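# Place the rolled necktie into the bin

## Task

Get the rolled necktie into the bin so it is still rolled up when it lands. Do not toss it, and do not release it from any point above the bin's rim. The bin must end up upright and flat on the table. Finish by opening the gripper and moving the arm away; the tie has to stay in the bin with no help from the robot.

## Robot and tools

Robot: two six-joint arms, left_arm and right_arm, each ending in a two-finger parallel gripper with a wrist camera. Base poses in the scene frame: left_arm (-0.042, +0.311, 0) m, quat_wxyz (+0.997, 0, 0, -0.076); right_arm (-0.044, -0.226, 0) m, quat_wxyz (+1.000, 0, 0, +0.007). Joint ranges in rad, base to gripper: waist -2.618 to 3.054, shoulder 0.000 to 3.142, elbow 0.000 to 3.142, wrist pitch -1.571 to 1.571, wrist yaw -1.571 to 1.571, wrist roll -2.094 to 2.094. The elbow cannot fully straighten.

Frame: one shared scene frame. Origin on the tabletop midway between the arms, +x out over the table, +z up, left_arm on the +y side. The arm names do not refer to image sides. In a gripper's own axes the fingers point along +z and close along y. end_effector_position is the point between the finger pads, roughly 1 cm back from the tips.

execute_actions: argument "actions" is a list holding zero or one item; optional "pictures" (boolean) turns camera images on or off (on by default). An empty list sends nothing and just reports state. An item with "rows" is a motion: 1 to 15 rows, each applied for one control step of 1/30 s; "steps" (1 to 15, default 15) sets the length, and the final row repeats to fill it. An item with only "steps" (up to 300) is a pause, counted from the previous result, so your thinking time is included. Each row is one flat list of 16 numbers covering both arms: x, y, z, qw, qx, qy, qz, opening for left_arm, then the same eight for right_arm. x, y, z are an absolute target for end_effector_position in metres, scene frame; qw..qz an absolute target orientation, w first. Opening runs from -1 (closed) to +1 (fully open, 0.093 m). A call is rejected, sending nothing, if any target lies more than 0.6 m from that arm's last reported position along any of its gripper axes. Each step the command is clipped to within 70 mm and 16 degrees of the measured pose, so long moves need several calls; after a motion ends an arm only carries on to its last clipped pose. To keep an arm still, resend its last reported pose and wanted opening in every row; to keep an orientation, keep sending the same quaternion rather than the drifted reading.

move: "target" is one 16-number row laid out as above, absolute poses in the scene frame. "speed" is the path's top speed in m/s, 0.002 to 0.5, default 0.25; rotation is capped at twice that in rad/s. Both grippers travel straight lines that finish together, taking 0.5 to 10 s (cut off at 10 s). The opening is applied at the start. Paths ignore obstacles and the other arm; grippers lag, stray and can overshoot the speed near full reach. The result adds a "move:" line: how it ended (done, off_target, moving, held, fault), which limits acted (paced = pose clipped; held = some steps blocked, after which the arm may jump faster), and each gripper's distance from its target. Faster contact or a target pushed deeper past contact presses harder.

wait: "seconds" 0 to 10; nothing new is sent. zoom_image: "camera" (cam_high, cam_low, cam_roll_left, cam_roll_right, cam_left_wrist, cam_right_wrist, all 504x504) and "region" [x0, y0, x1, y1] in image pixels from the top-left, at most 504 by 504. read_manual: optional "section", only "licences"; no motion. finished_scene: "scene" integer (1 or 2) ends that scene irreversibly and grades it.

Results: a state line "left_arm: … | right_arm: …" with each gripper's position and quaternion (printed position can be off, more at long reach). "Hand target" shows what the controller is currently driving toward. "pose unreachable" means the clearance check altered or blocked that arm's command; HELD marks steps where that happened. grip_measured is the gripper motor's position on the -1..+1 scale; Joint positions ends with the gripper gap in metres (stops at zero). Joint torques are raw drive outputs with offsets and noise. MOTOR HOT and FAULT lines report heating and stops.

Gripping: pads meet near -0.94; each millimetre of object width adds about 0.0208, with a fixed per-gripper offset up to 0.02. Commanding lower than the width reading squeezes harder, up to about 50 to 62 N per pad. Keep sending the same closing number to keep holding. Joint friction may leave the gripper up to about 31 mm from its command, and very small commands may not move it.

Timing: after the first call the simulation runs while you think and write, so long replies let things happen.

Avoid: releasing the tie above the rim or flinging it, tipping or shoving the bin, pushing rigid objects off the table (that fails), arms striking or pressing each other, fast impacts and hard presses. Holding loads heats motors: warning from 75 °C, a 10 s stop at 90 °C, and at 100 °C the arm goes limp and drops.

Each tool is called after "Call:" by a JSON object that holds its "name" and its "arguments", one argument or row to a line.

## Session

Call:
{"name": "execute_actions", "arguments": {
  "actions": []
}}

Scene clock: 0.00 s of 4800.00 s.
left_arm: end_effector_position=(+0.3270, +0.2559, +0.4103) grip_measured=+1.000 end_effector_quat_wxyz=(+0.711, +0.058, +0.699, -0.046) | right_arm: end_effector_position=(+0.3329, -0.2163, +0.3966) grip_measured=+1.000 end_effector_quat_wxyz=(+0.703, -0.002, +0.711, +0.012)
Joint positions: left_arm=[ 0.003  1.044  1.062 -0.002 -0.001  0.017  0.093] | right_arm=[0.014 1.051 1.038 0.    0.009 0.015 0.093]
Joint velocities: left_arm=[-0.017 -0.002 -0.022 -0.037 -0.022 -0.11   0.   ] | right_arm=[ 0.002 -0.017  0.017  0.007 -0.007  0.007  0.   ]
Joint torques (N m, as the arm reports them, + toward a larger angle): no reading
Motor temperatures (°C, as the motors report them): left_arm=[27 24 27 24 26 25] | right_arm=[25 26 27 27 23 25]
Hand target (left_arm): +0.327, +0.256, +0.410; +0.711, +0.058, +0.699, -0.046
Hand target (right_arm): +0.333, -0.216, +0.397; +0.703, -0.002, +0.711, +0.012

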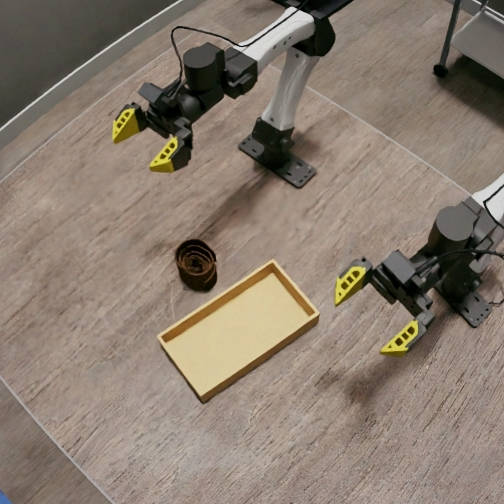

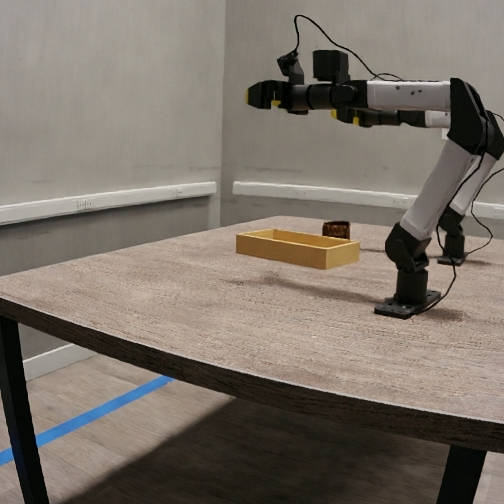

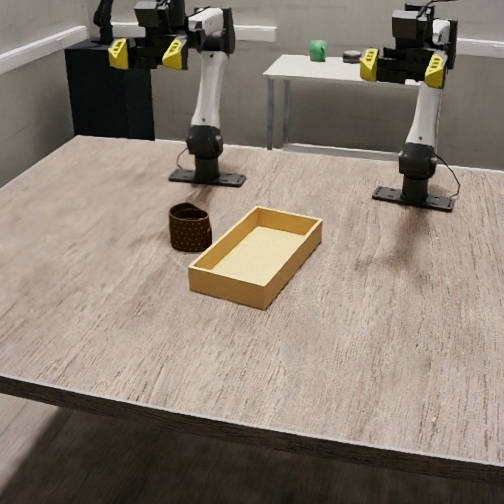

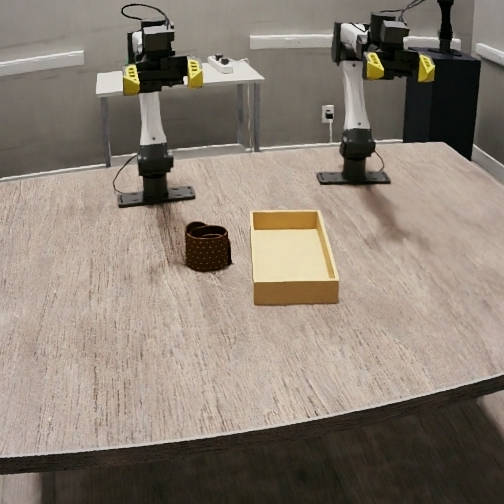

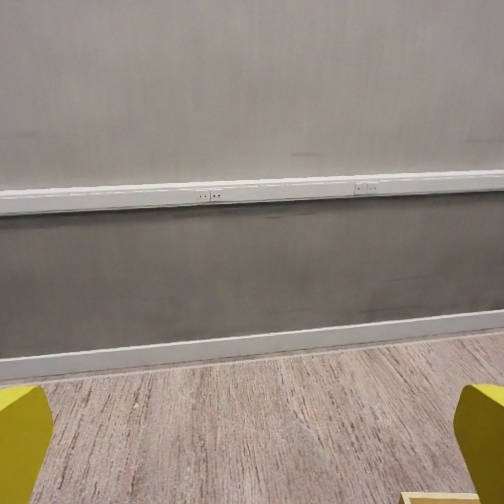

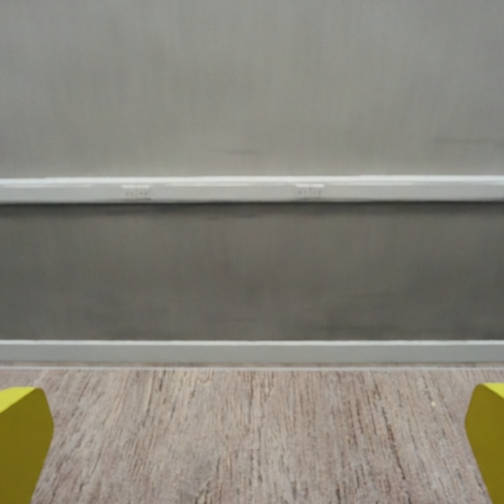

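Call:
{"name": "move", "arguments": {
  "target": [0.327,0.256,0.41,0.711,0.058,0.699,-0.046,1,0.30,-0.10,0.25,0,0,1,0,1]
}}

Scene clock: 6.20 s of 4800.00 s.
left_arm: end_effector_position=(+0.3270, +0.2559, +0.4103) grip_measured=+1.000 end_effector_quat_wxyz=(+0.711, +0.058, +0.699, -0.046) | right_arm: end_effector_position=(+0.3020, -0.1045, +0.2615) grip_measured=+1.000 end_effector_quat_wxyz=(+0.141, +0.004, +0.990, +0.029)
Joint positions: left_arm=[ 0.003  1.044  1.062 -0.002 -0.001  0.017  0.093] | right_arm=[ 0.343  1.794  2.063 -1.556  0.045  0.359  0.093]
Joint velocities: left_arm=[ 0.012  0.002 -0.002 -0.022  0.007 -0.037  0.   ] | right_arm=[-0.002 -0.002  0.002 -0.022 -0.037 -0.037  0.   ]
Joint torques (N m, as the arm reports them, + toward a larger angle): left_arm=[-0.3  -3.44  8.55  2.78 -0.05 -0.03] | right_arm=[ 1.37 -8.38  5.27  0.81 -0.08 -0.06]
Motor temperatures (°C, as the motors report them): left_arm=[27 24 28 26 26 25] | right_arm=[25 27 28 28 23 25]
Hand target (left_arm): +0.327, +0.256, +0.410; +0.711, +0.058, +0.699, -0.046
Hand target (right_arm): +0.297, -0.101, +0.252; +0.118, +0.002, +0.993, +0.028
Off the commanded pose (left_arm): 0.000 m, 0 deg.
Off the commanded pose (right_arm): 0.013 m, 17 deg; orientation clipped at the last step of the last action.
joint sent to its limit (right arm) — the command would take joint 4 (wrist pitch) past its lower limit, so that joint was sent only as far as its limit.
move: off_target (right_arm); limits=paced

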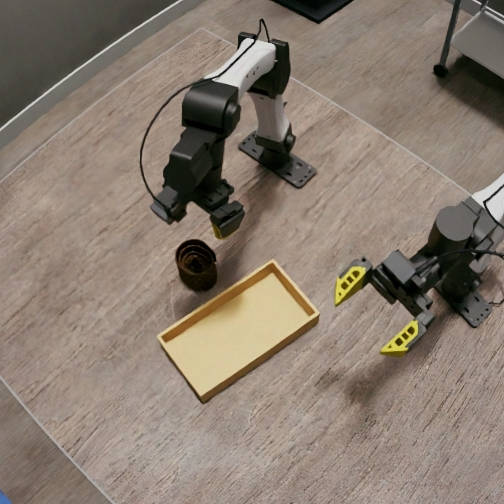

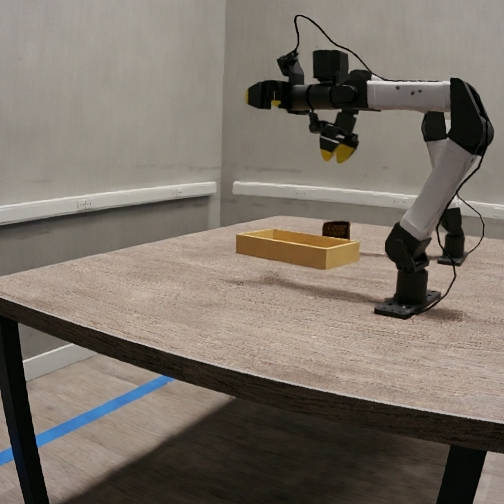

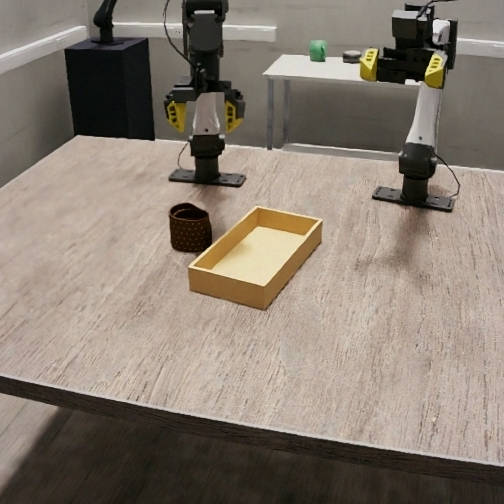

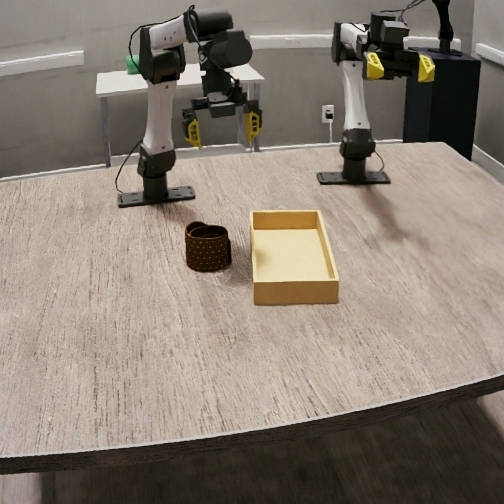

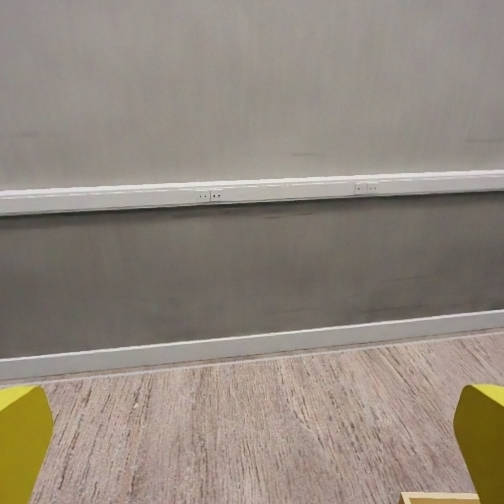

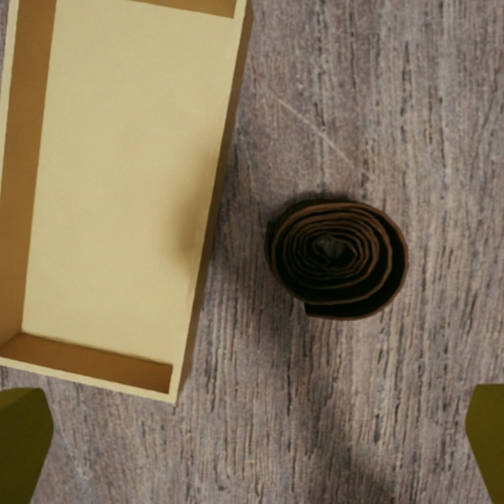

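Call:
{"name": "move", "arguments": {
  "target": [0.327,0.256,0.41,0.711,0.058,0.699,-0.046,1,0.31,-0.145,0.13,0,0,1,0,1]
}}

Scene clock: 10.10 s of 4800.00 s.
left_arm: end_effector_position=(+0.3270, +0.2559, +0.4103) grip_measured=+1.000 end_effector_quat_wxyz=(+0.711, +0.058, +0.699, -0.046) | right_arm: end_effector_position=(+0.3060, -0.1442, +0.1324) grip_measured=+1.000 end_effector_quat_wxyz=(-0.005, -0.002, +1.000, -0.008)
Joint positions: left_arm=[ 0.003  1.044  1.062 -0.002 -0.001  0.017  0.093] | right_arm=[ 0.22   1.921  1.734 -1.397  0.013  0.231  0.093]
Joint velocities: left_arm=[-0.022 -0.012 -0.012 -0.022 -0.022 -0.037  0.   ] | right_arm=[-0.022  0.012 -0.002  0.007 -0.022 -0.066  0.   ]
Joint torques (N m, as the arm reports them, + toward a larger angle): left_arm=[-0.29 -3.43  8.52  2.78 -0.05 -0.03] | right_arm=[ -0.22 -11.6    6.24   0.49  -0.16  -0.16]
Motor temperatures (°C, as the motors report them): left_arm=[27 24 29 27 26 25] | right_arm=[25 27 28 28 23 25]
Hand target (left_arm): +0.327, +0.256, +0.410; +0.711, +0.058, +0.699, -0.046
Hand target (right_arm): +0.309, -0.145, +0.130; -0.000, -0.001, +1.000, -0.002
Off the commanded pose (left_arm): 0.000 m, 0 deg.
Off the commanded pose (right_arm): 0.005 m, 1 deg.
move: done

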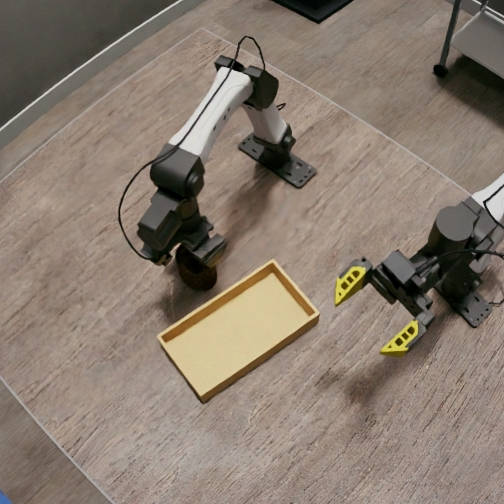

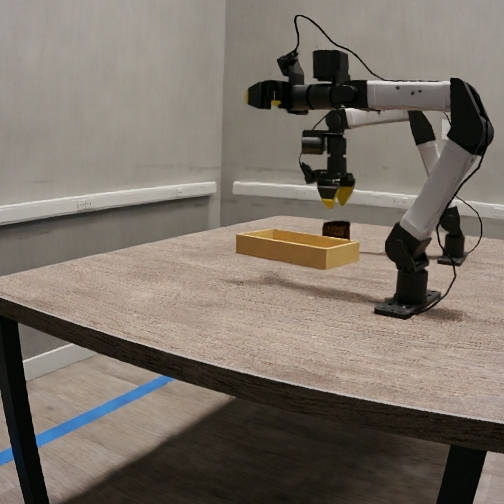

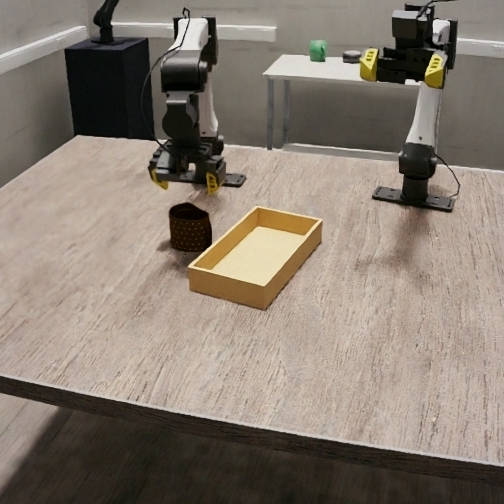

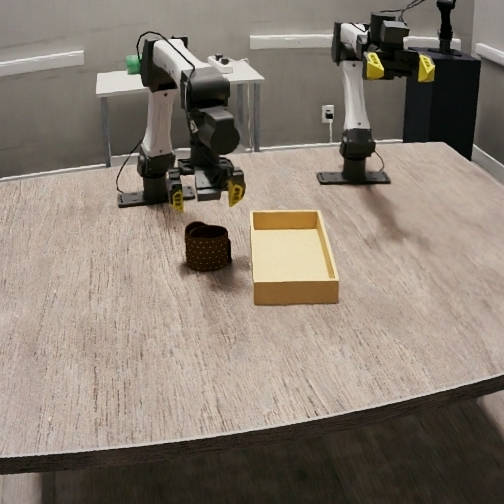

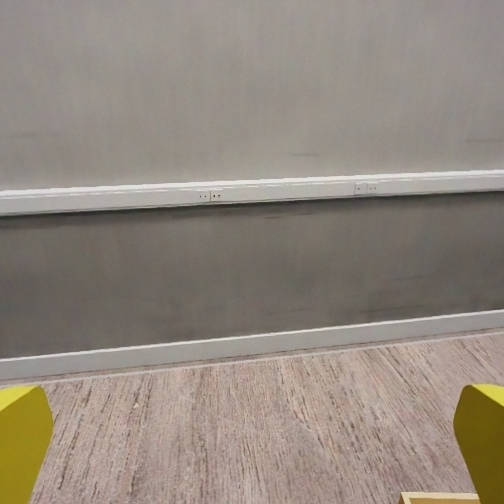

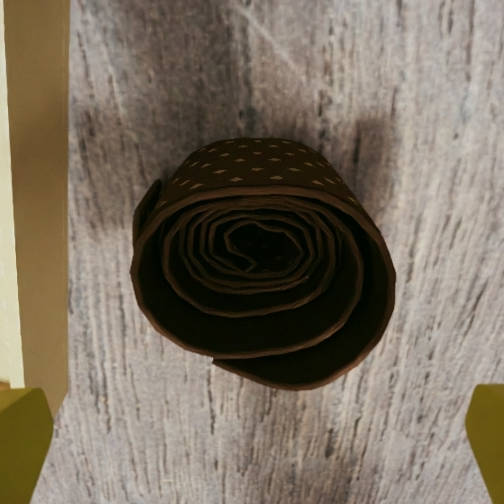

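Well centred. Descend.

Call:
{"name": "move", "arguments": {
  "target": [0.327,0.256,0.41,0.711,0.058,0.699,-0.046,1,0.312,-0.147,0.035,0,0,1,0,1],
  "speed": 0.08
}}

Call:
{"name": "move", "arguments": {
  "target": [0.327,0.256,0.41,0.711,0.058,0.699,-0.046,1,0.312,-0.147,0.035,0,0,1,0,-0.2]
}}

Call:
{"name": "move", "arguments": {
  "target": [0.327,0.256,0.41,0.711,0.058,0.699,-0.046,1,0.312,-0.147,0.14,0,0,1,0,-0.2],
  "speed": 0.1
}}

Scene clock: 20.93 s of 4800.00 s.
left_arm: end_effector_position=(+0.3270, +0.2559, +0.4103) grip_measured=+1.000 end_effector_quat_wxyz=(+0.711, +0.058, +0.699, -0.046) | right_arm: end_effector_position=(+0.3108, -0.1424, +0.0429) grip_measured=+1.000 end_effector_quat_wxyz=(+0.004, -0.006, +1.000, -0.004)
Joint positions: left_arm=[ 0.003  1.044  1.062 -0.002 -0.001  0.017  0.093] | right_arm=[ 0.22   1.964  1.434 -1.035  0.009  0.223  0.093]
Joint velocities: left_arm=[-0.002 -0.007  0.002  0.007 -0.051 -0.022  0.   ] | right_arm=[ 0.002 -0.022 -0.012 -0.037  0.051  0.066  0.   ]
Joint torques (N m, as the arm reports them, + toward a larger angle): left_arm=[-0.3  -3.41  8.54  2.79 -0.05 -0.02] | right_arm=[ -0.47 -10.65   5.53   0.53  -0.14  -0.08]
Motor temperatures (°C, as the motors report them): left_arm=[27 24 31 29 26 25] | right_arm=[25 31 29 28 23 25]
Hand target (left_arm): +0.327, +0.256, +0.410; +0.711, +0.058, +0.699, -0.046
Hand target (right_arm): +0.311, -0.147, +0.035; -0.000, -0.000, +1.000, -0.000
Off the commanded pose (left_arm): 0.000 m, 0 deg.
Off the commanded pose (right_arm): 0.009 m, 1 deg.
After step 90, 6.10 s passed at rest.
move: done

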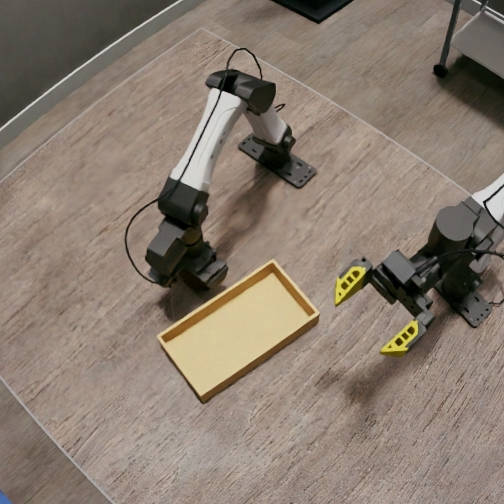

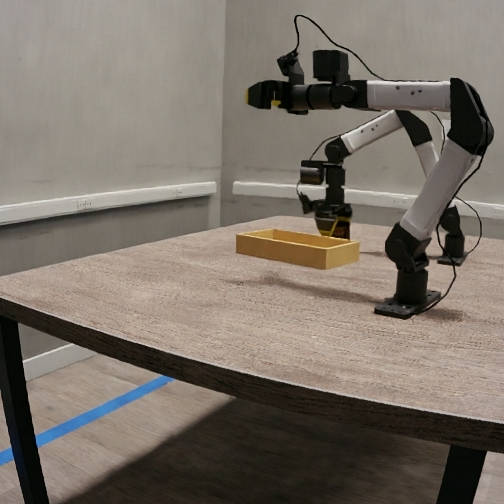

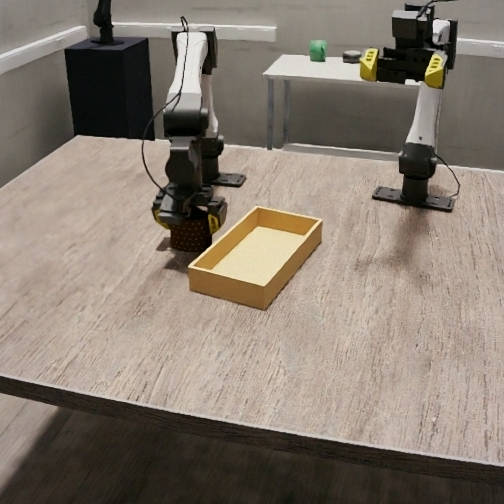

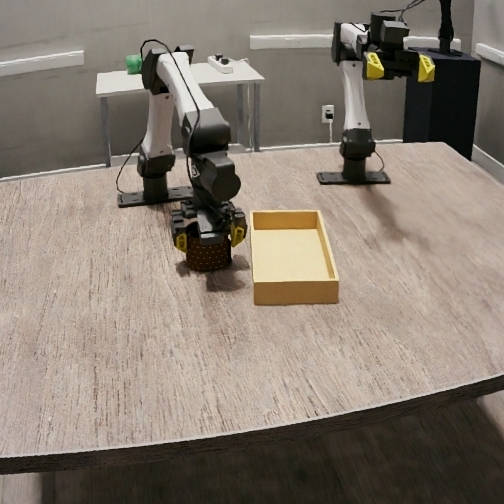

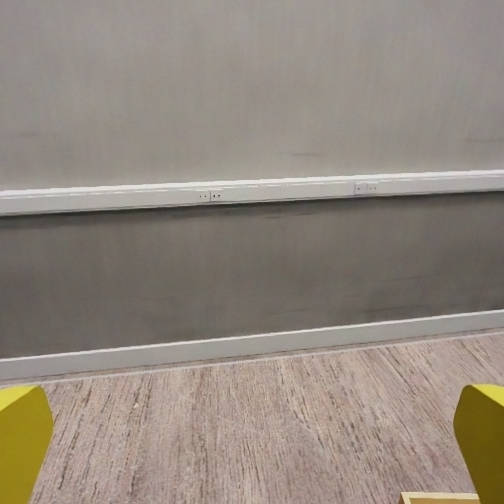

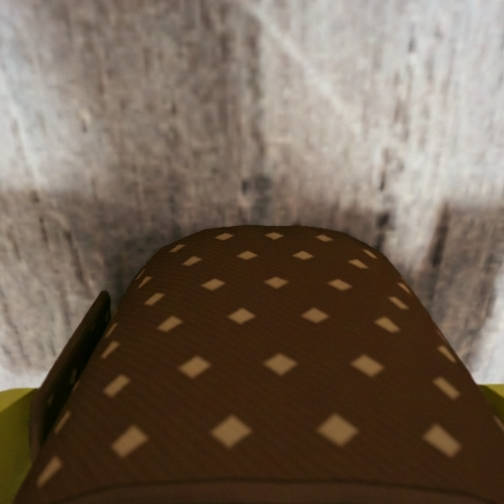

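Scene clock: 21.63 s of 4800.00 s.
left_arm: end_effector_position=(+0.3270, +0.2559, +0.4103) grip_measured=+1.000 end_effector_quat_wxyz=(+0.711, +0.058, +0.699, -0.046) | right_arm: end_effector_position=(+0.3111, -0.1422, +0.0445) grip_measured=-0.191 end_effector_quat_wxyz=(+0.006, -0.006, +1.000, -0.003)
Joint positions: left_arm=[ 0.003  1.044  1.062 -0.002 -0.001  0.017  0.093] | right_arm=[ 0.22   1.96   1.434 -1.035  0.009  0.223  0.036]
Joint velocities: left_arm=[-0.002 -0.012 -0.007  0.022 -0.037  0.066  0.   ] | right_arm=[-0.017 -0.002  0.007 -0.022  0.007 -0.007  0.   ]
Joint torques (N m, as the arm reports them, + toward a larger angle): left_arm=[-0.32 -3.42  8.56  2.78 -0.05 -0.03] | right_arm=[ -0.8  -10.07   5.97   0.58  -0.17  -0.09]
Motor temperatures (°C, as the motors report them): left_arm=[27 24 31 29 26 25] | right_arm=[25 31 29 28 23 25]
Hand target (left_arm): +0.327, +0.256, +0.410; +0.711, +0.058, +0.699, -0.046
Hand target (right_arm): +0.312, -0.147, +0.035; -0.000, +0.000, +1.000, +0.000
Off the commanded pose (left_arm): 0.000 m, 0 deg.
Off the commanded pose (right_arm): 0.011 m, 1 deg.
move: off_target (right_arm)

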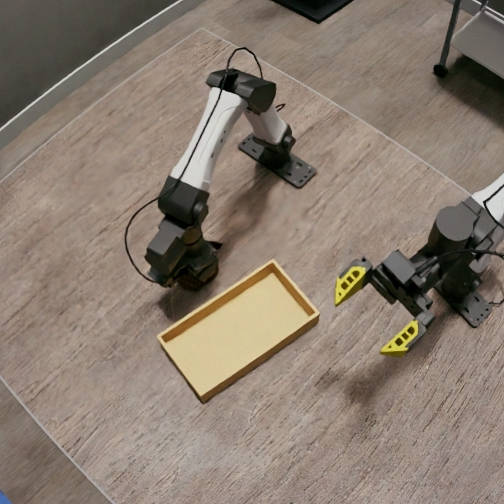

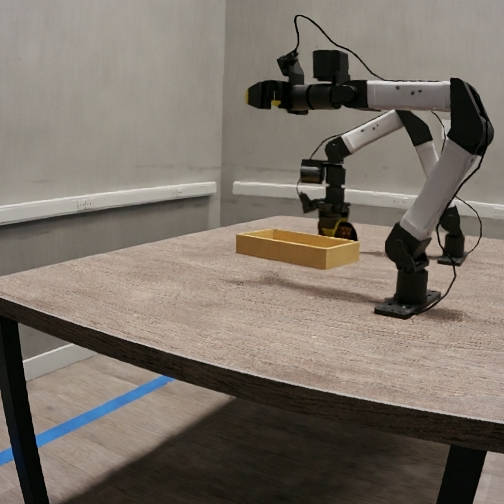

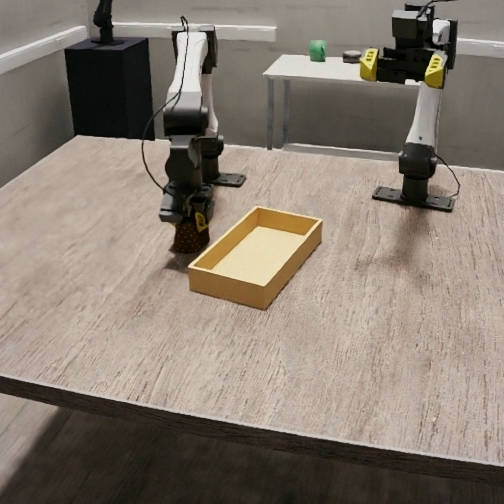

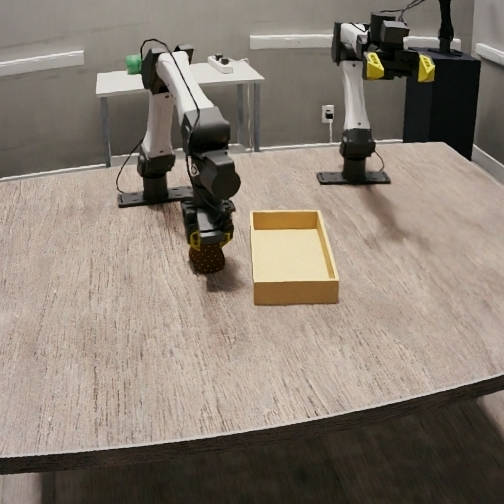

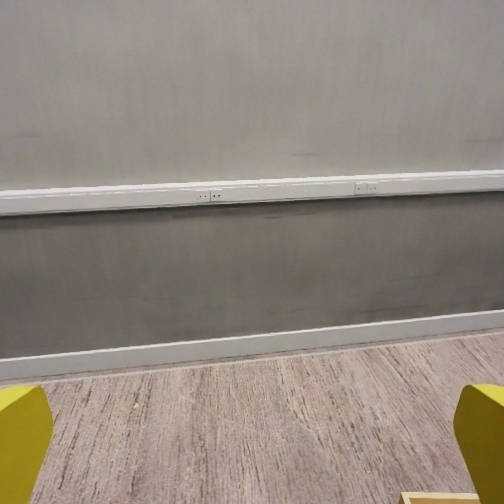

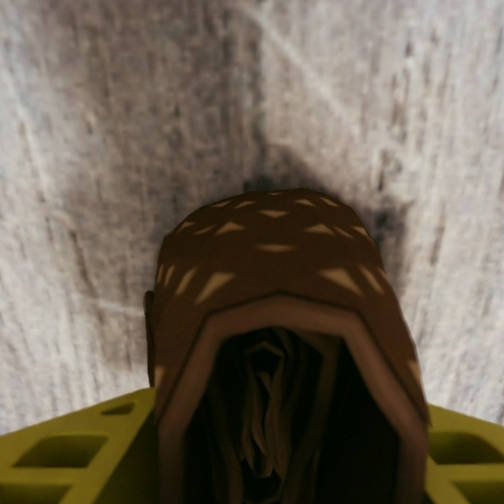

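Scene clock: 23.17 s of 4800.00 s.
left_arm: end_effector_position=(+0.3270, +0.2559, +0.4103) grip_measured=+1.000 end_effector_quat_wxyz=(+0.711, +0.058, +0.699, -0.046) | right_arm: end_effector_position=(+0.3123, -0.1419, +0.1334) grip_measured=-0.191 end_effector_quat_wxyz=(-0.002, -0.006, +1.000, -0.005)
Joint positions: left_arm=[ 0.003  1.044  1.062 -0.002 -0.001  0.017  0.093] | right_arm=[ 0.22   1.941  1.765 -1.4    0.009  0.223  0.036]
Joint velocities: left_arm=[-0.002 -0.007  0.012 -0.022 -0.066  0.022  0.   ] | right_arm=[-0.017  0.002 -0.002  0.007 -0.022  0.037 -0.001]
Joint torques (N m, as the arm reports them, + toward a larger angle): left_arm=[-0.3  -3.4   8.53  2.79 -0.05 -0.03] | right_arm=[ -0.7  -12.02   8.05   0.2   -0.14  -0.1 ]
Motor temperatures (°C, as the motors report them): left_arm=[27 24 31 29 26 25] | right_arm=[25 32 29 28 23 25]
Hand target (left_arm): +0.327, +0.256, +0.410; +0.711, +0.058, +0.699, -0.046
Hand target (right_arm): +0.313, -0.147, +0.140; +0.000, -0.000, +1.000, -0.000
Off the commanded pose (left_arm): 0.000 m, 0 deg.
Off the commanded pose (right_arm): 0.008 m, 1 deg.
move: done

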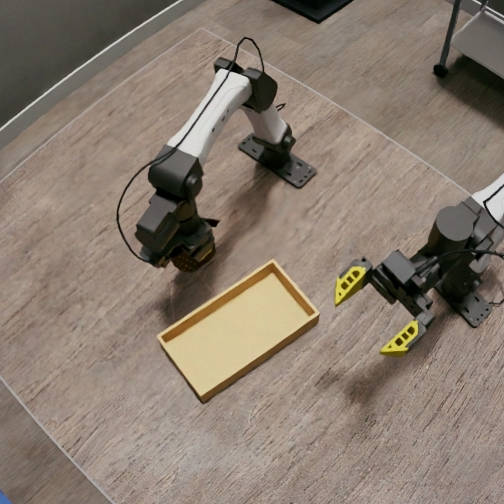

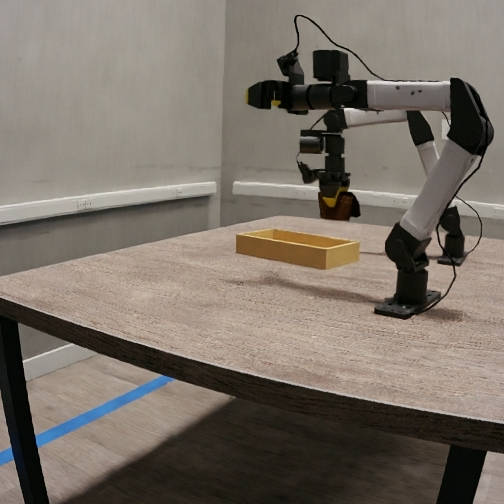

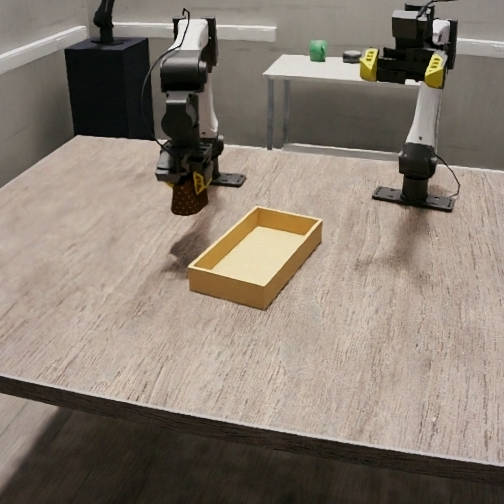

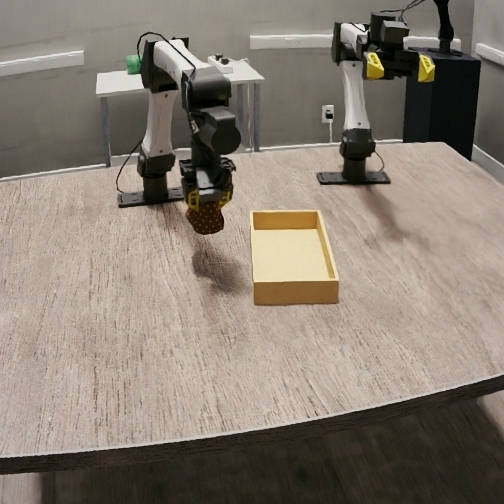

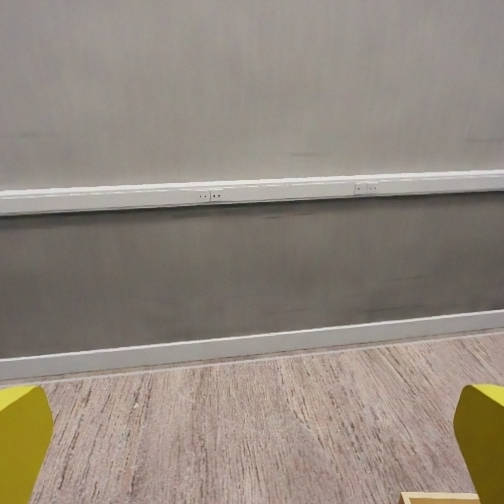

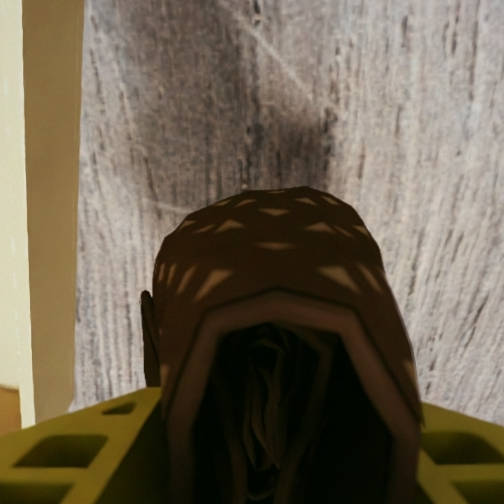

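Call:
{"name": "move", "arguments": {
  "target": [0.327,0.256,0.41,0.711,0.058,0.699,-0.046,1,0.34,0.008,0.14,0,0,1,0,-0.2],
  "speed": 0.12
}}

Call:
{"name": "move", "arguments": {
  "target": [0.327,0.256,0.41,0.711,0.058,0.699,-0.046,1,0.34,0.008,0.048,0,0,1,0,-0.2],
  "speed": 0.08
}}

Scene clock: 27.07 s of 4800.00 s.
left_arm: end_effector_position=(+0.3270, +0.2559, +0.4103) grip_measured=+1.000 end_effector_quat_wxyz=(+0.711, +0.058, +0.699, -0.046) | right_arm: end_effector_position=(+0.3405, +0.0058, +0.1390) grip_measured=-0.191 end_effector_quat_wxyz=(+0.025, -0.001, +1.000, +0.010)
Joint positions: left_arm=[ 0.003  1.044  1.062 -0.002 -0.001  0.017  0.093] | right_arm=[ 0.531  2.286  2.321 -1.553  0.009  0.542  0.036]
Joint velocities: left_arm=[-0.012  0.002 -0.002  0.037 -0.007 -0.051  0.   ] | right_arm=[ 0.002 -0.012  0.007 -0.037  0.037  0.022 -0.001]
Joint torques (N m, as the arm reports them, + toward a larger angle): left_arm=[-0.28 -3.43  8.57  2.78 -0.05 -0.03] | right_arm=[  0.64 -13.86   8.17   0.37  -0.01  -0.03]
Motor temperatures (°C, as the motors report them): left_arm=[27 24 32 29 26 25] | right_arm=[25 33 30 27 23 25]
Hand target (left_arm): +0.327, +0.256, +0.410; +0.711, +0.058, +0.699, -0.046
Hand target (right_arm): +0.339, +0.008, +0.139; +0.020, -0.000, +1.000, +0.010
Off the commanded pose (left_arm): 0.000 m, 0 deg.
Off the commanded pose (right_arm): 0.002 m, 3 deg.
joint sent to its limit (right arm) — the command would take joint 4 (wrist pitch) past its lower limit, so that joint was sent only as far as its limit.
move: off_target (right_arm)

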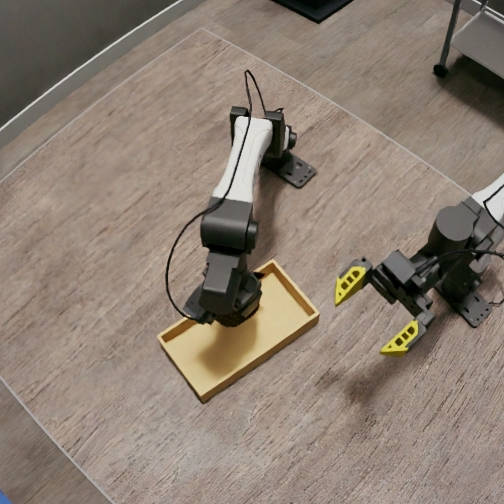

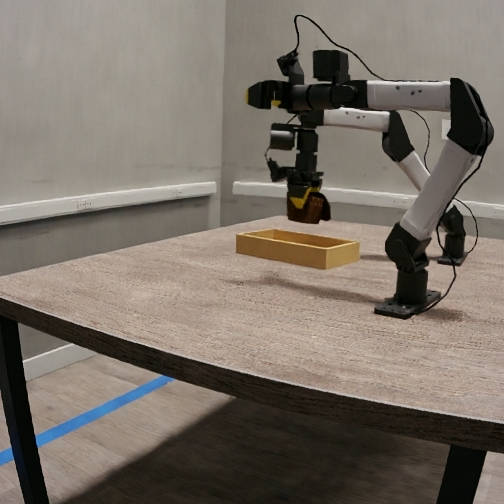

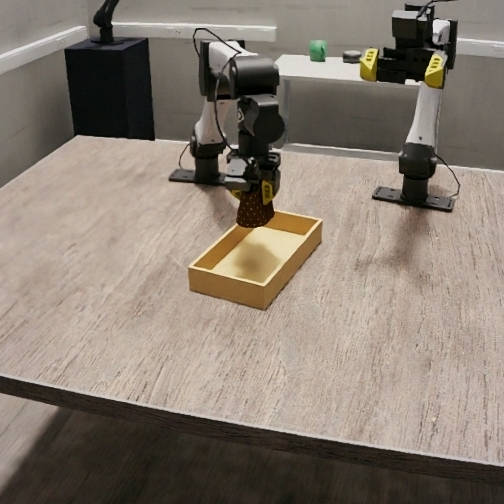

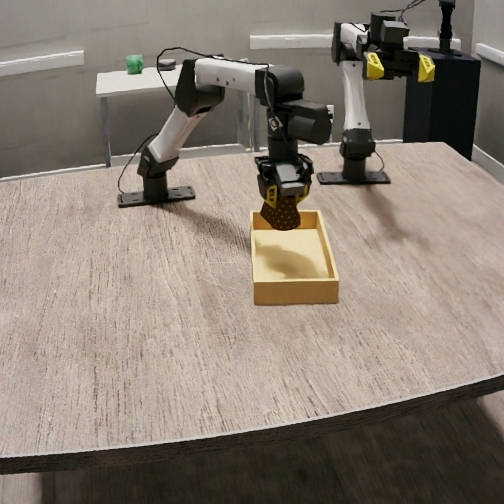

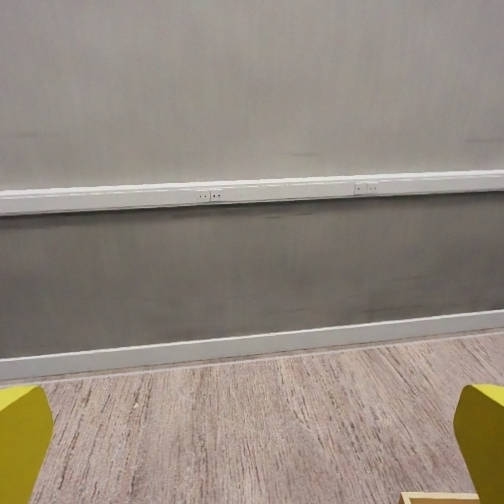

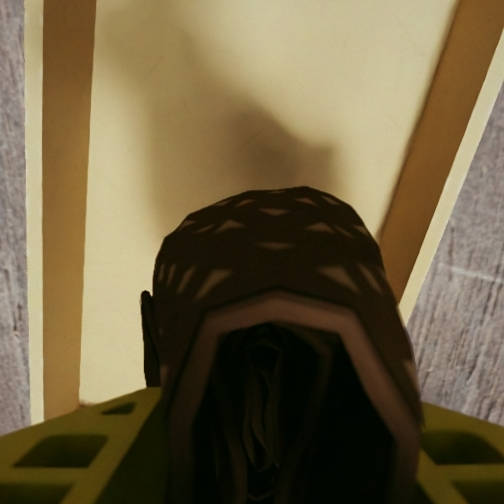

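Scene clock: 28.70 s of 4800.00 s.
left_arm: end_effector_position=(+0.3270, +0.2559, +0.4103) grip_measured=+1.000 end_effector_quat_wxyz=(+0.711, +0.058, +0.699, -0.046) | right_arm: end_effector_position=(+0.3400, +0.0056, +0.0567) grip_measured=-0.191 end_effector_quat_wxyz=(+0.005, -0.002, +1.000, -0.002)
Joint positions: left_arm=[ 0.003  1.044  1.062 -0.002 -0.001  0.017  0.093] | right_arm=[ 0.531  2.294  2.005 -1.275  0.009  0.542  0.036]
Joint velocities: left_arm=[-0.002 -0.017 -0.012  0.007 -0.007  0.022  0.   ] | right_arm=[-0.022 -0.007 -0.002  0.007  0.022  0.051  0.   ]
Joint torques (N m, as the arm reports them, + toward a larger angle): left_arm=[-0.31 -3.45  8.54  2.79 -0.05 -0.03] | right_arm=[  0.56 -14.24   5.65   0.55  -0.08  -0.02]
Motor temperatures (°C, as the motors report them): left_arm=[27 24 32 29 26 25] | right_arm=[25 34 30 27 23 25]
Hand target (left_arm): +0.327, +0.256, +0.410; +0.711, +0.058, +0.699, -0.046
Hand target (right_arm): +0.339, +0.007, +0.048; -0.000, -0.000, +1.000, -0.001
Off the commanded pose (left_arm): 0.000 m, 0 deg.
Off the commanded pose (right_arm): 0.009 m, 1 deg.
move: done

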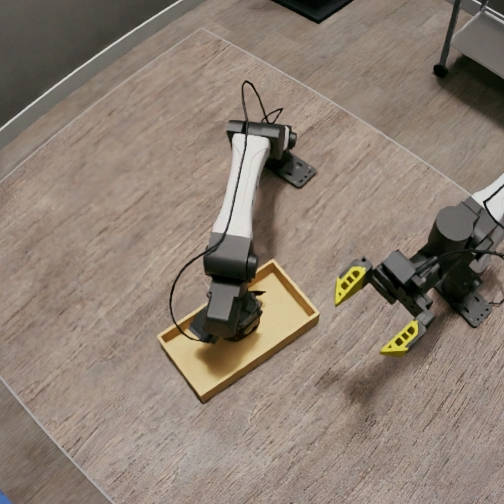

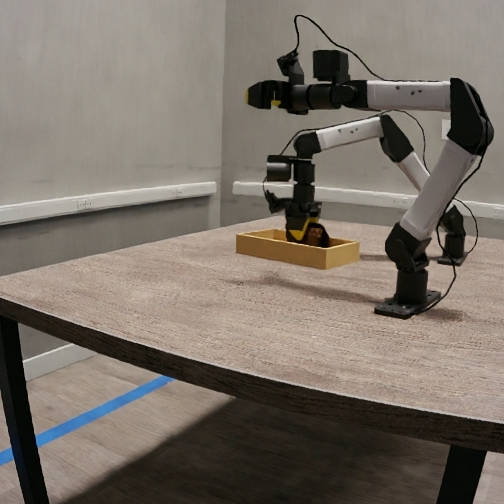

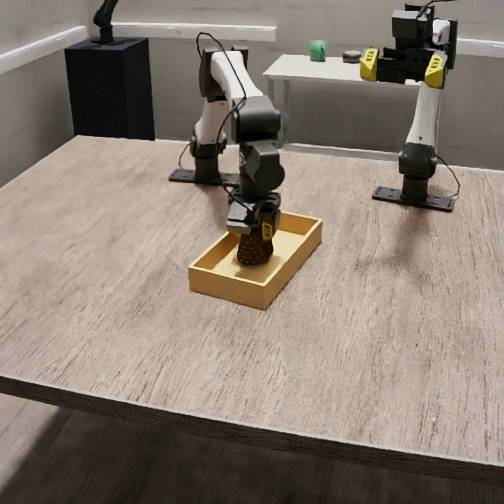

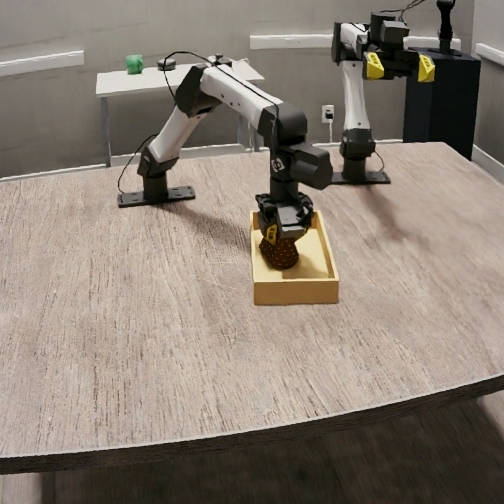

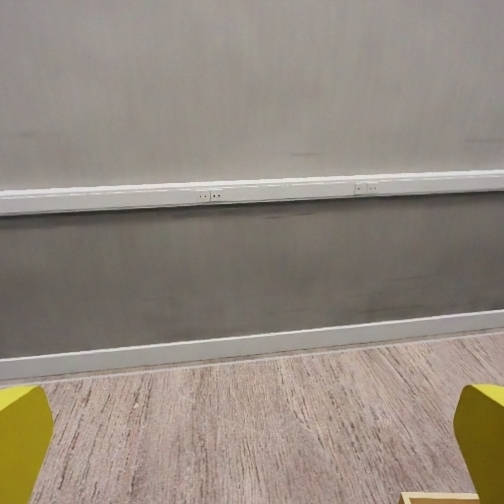

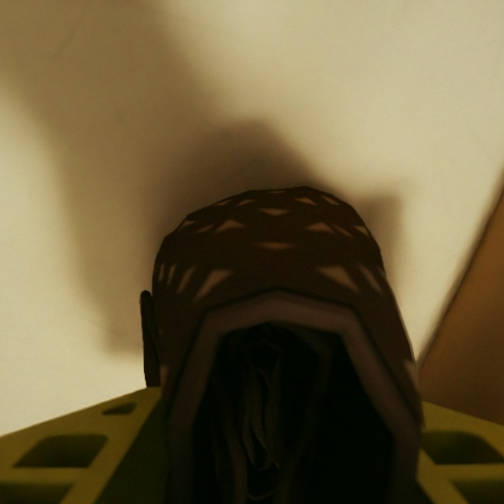

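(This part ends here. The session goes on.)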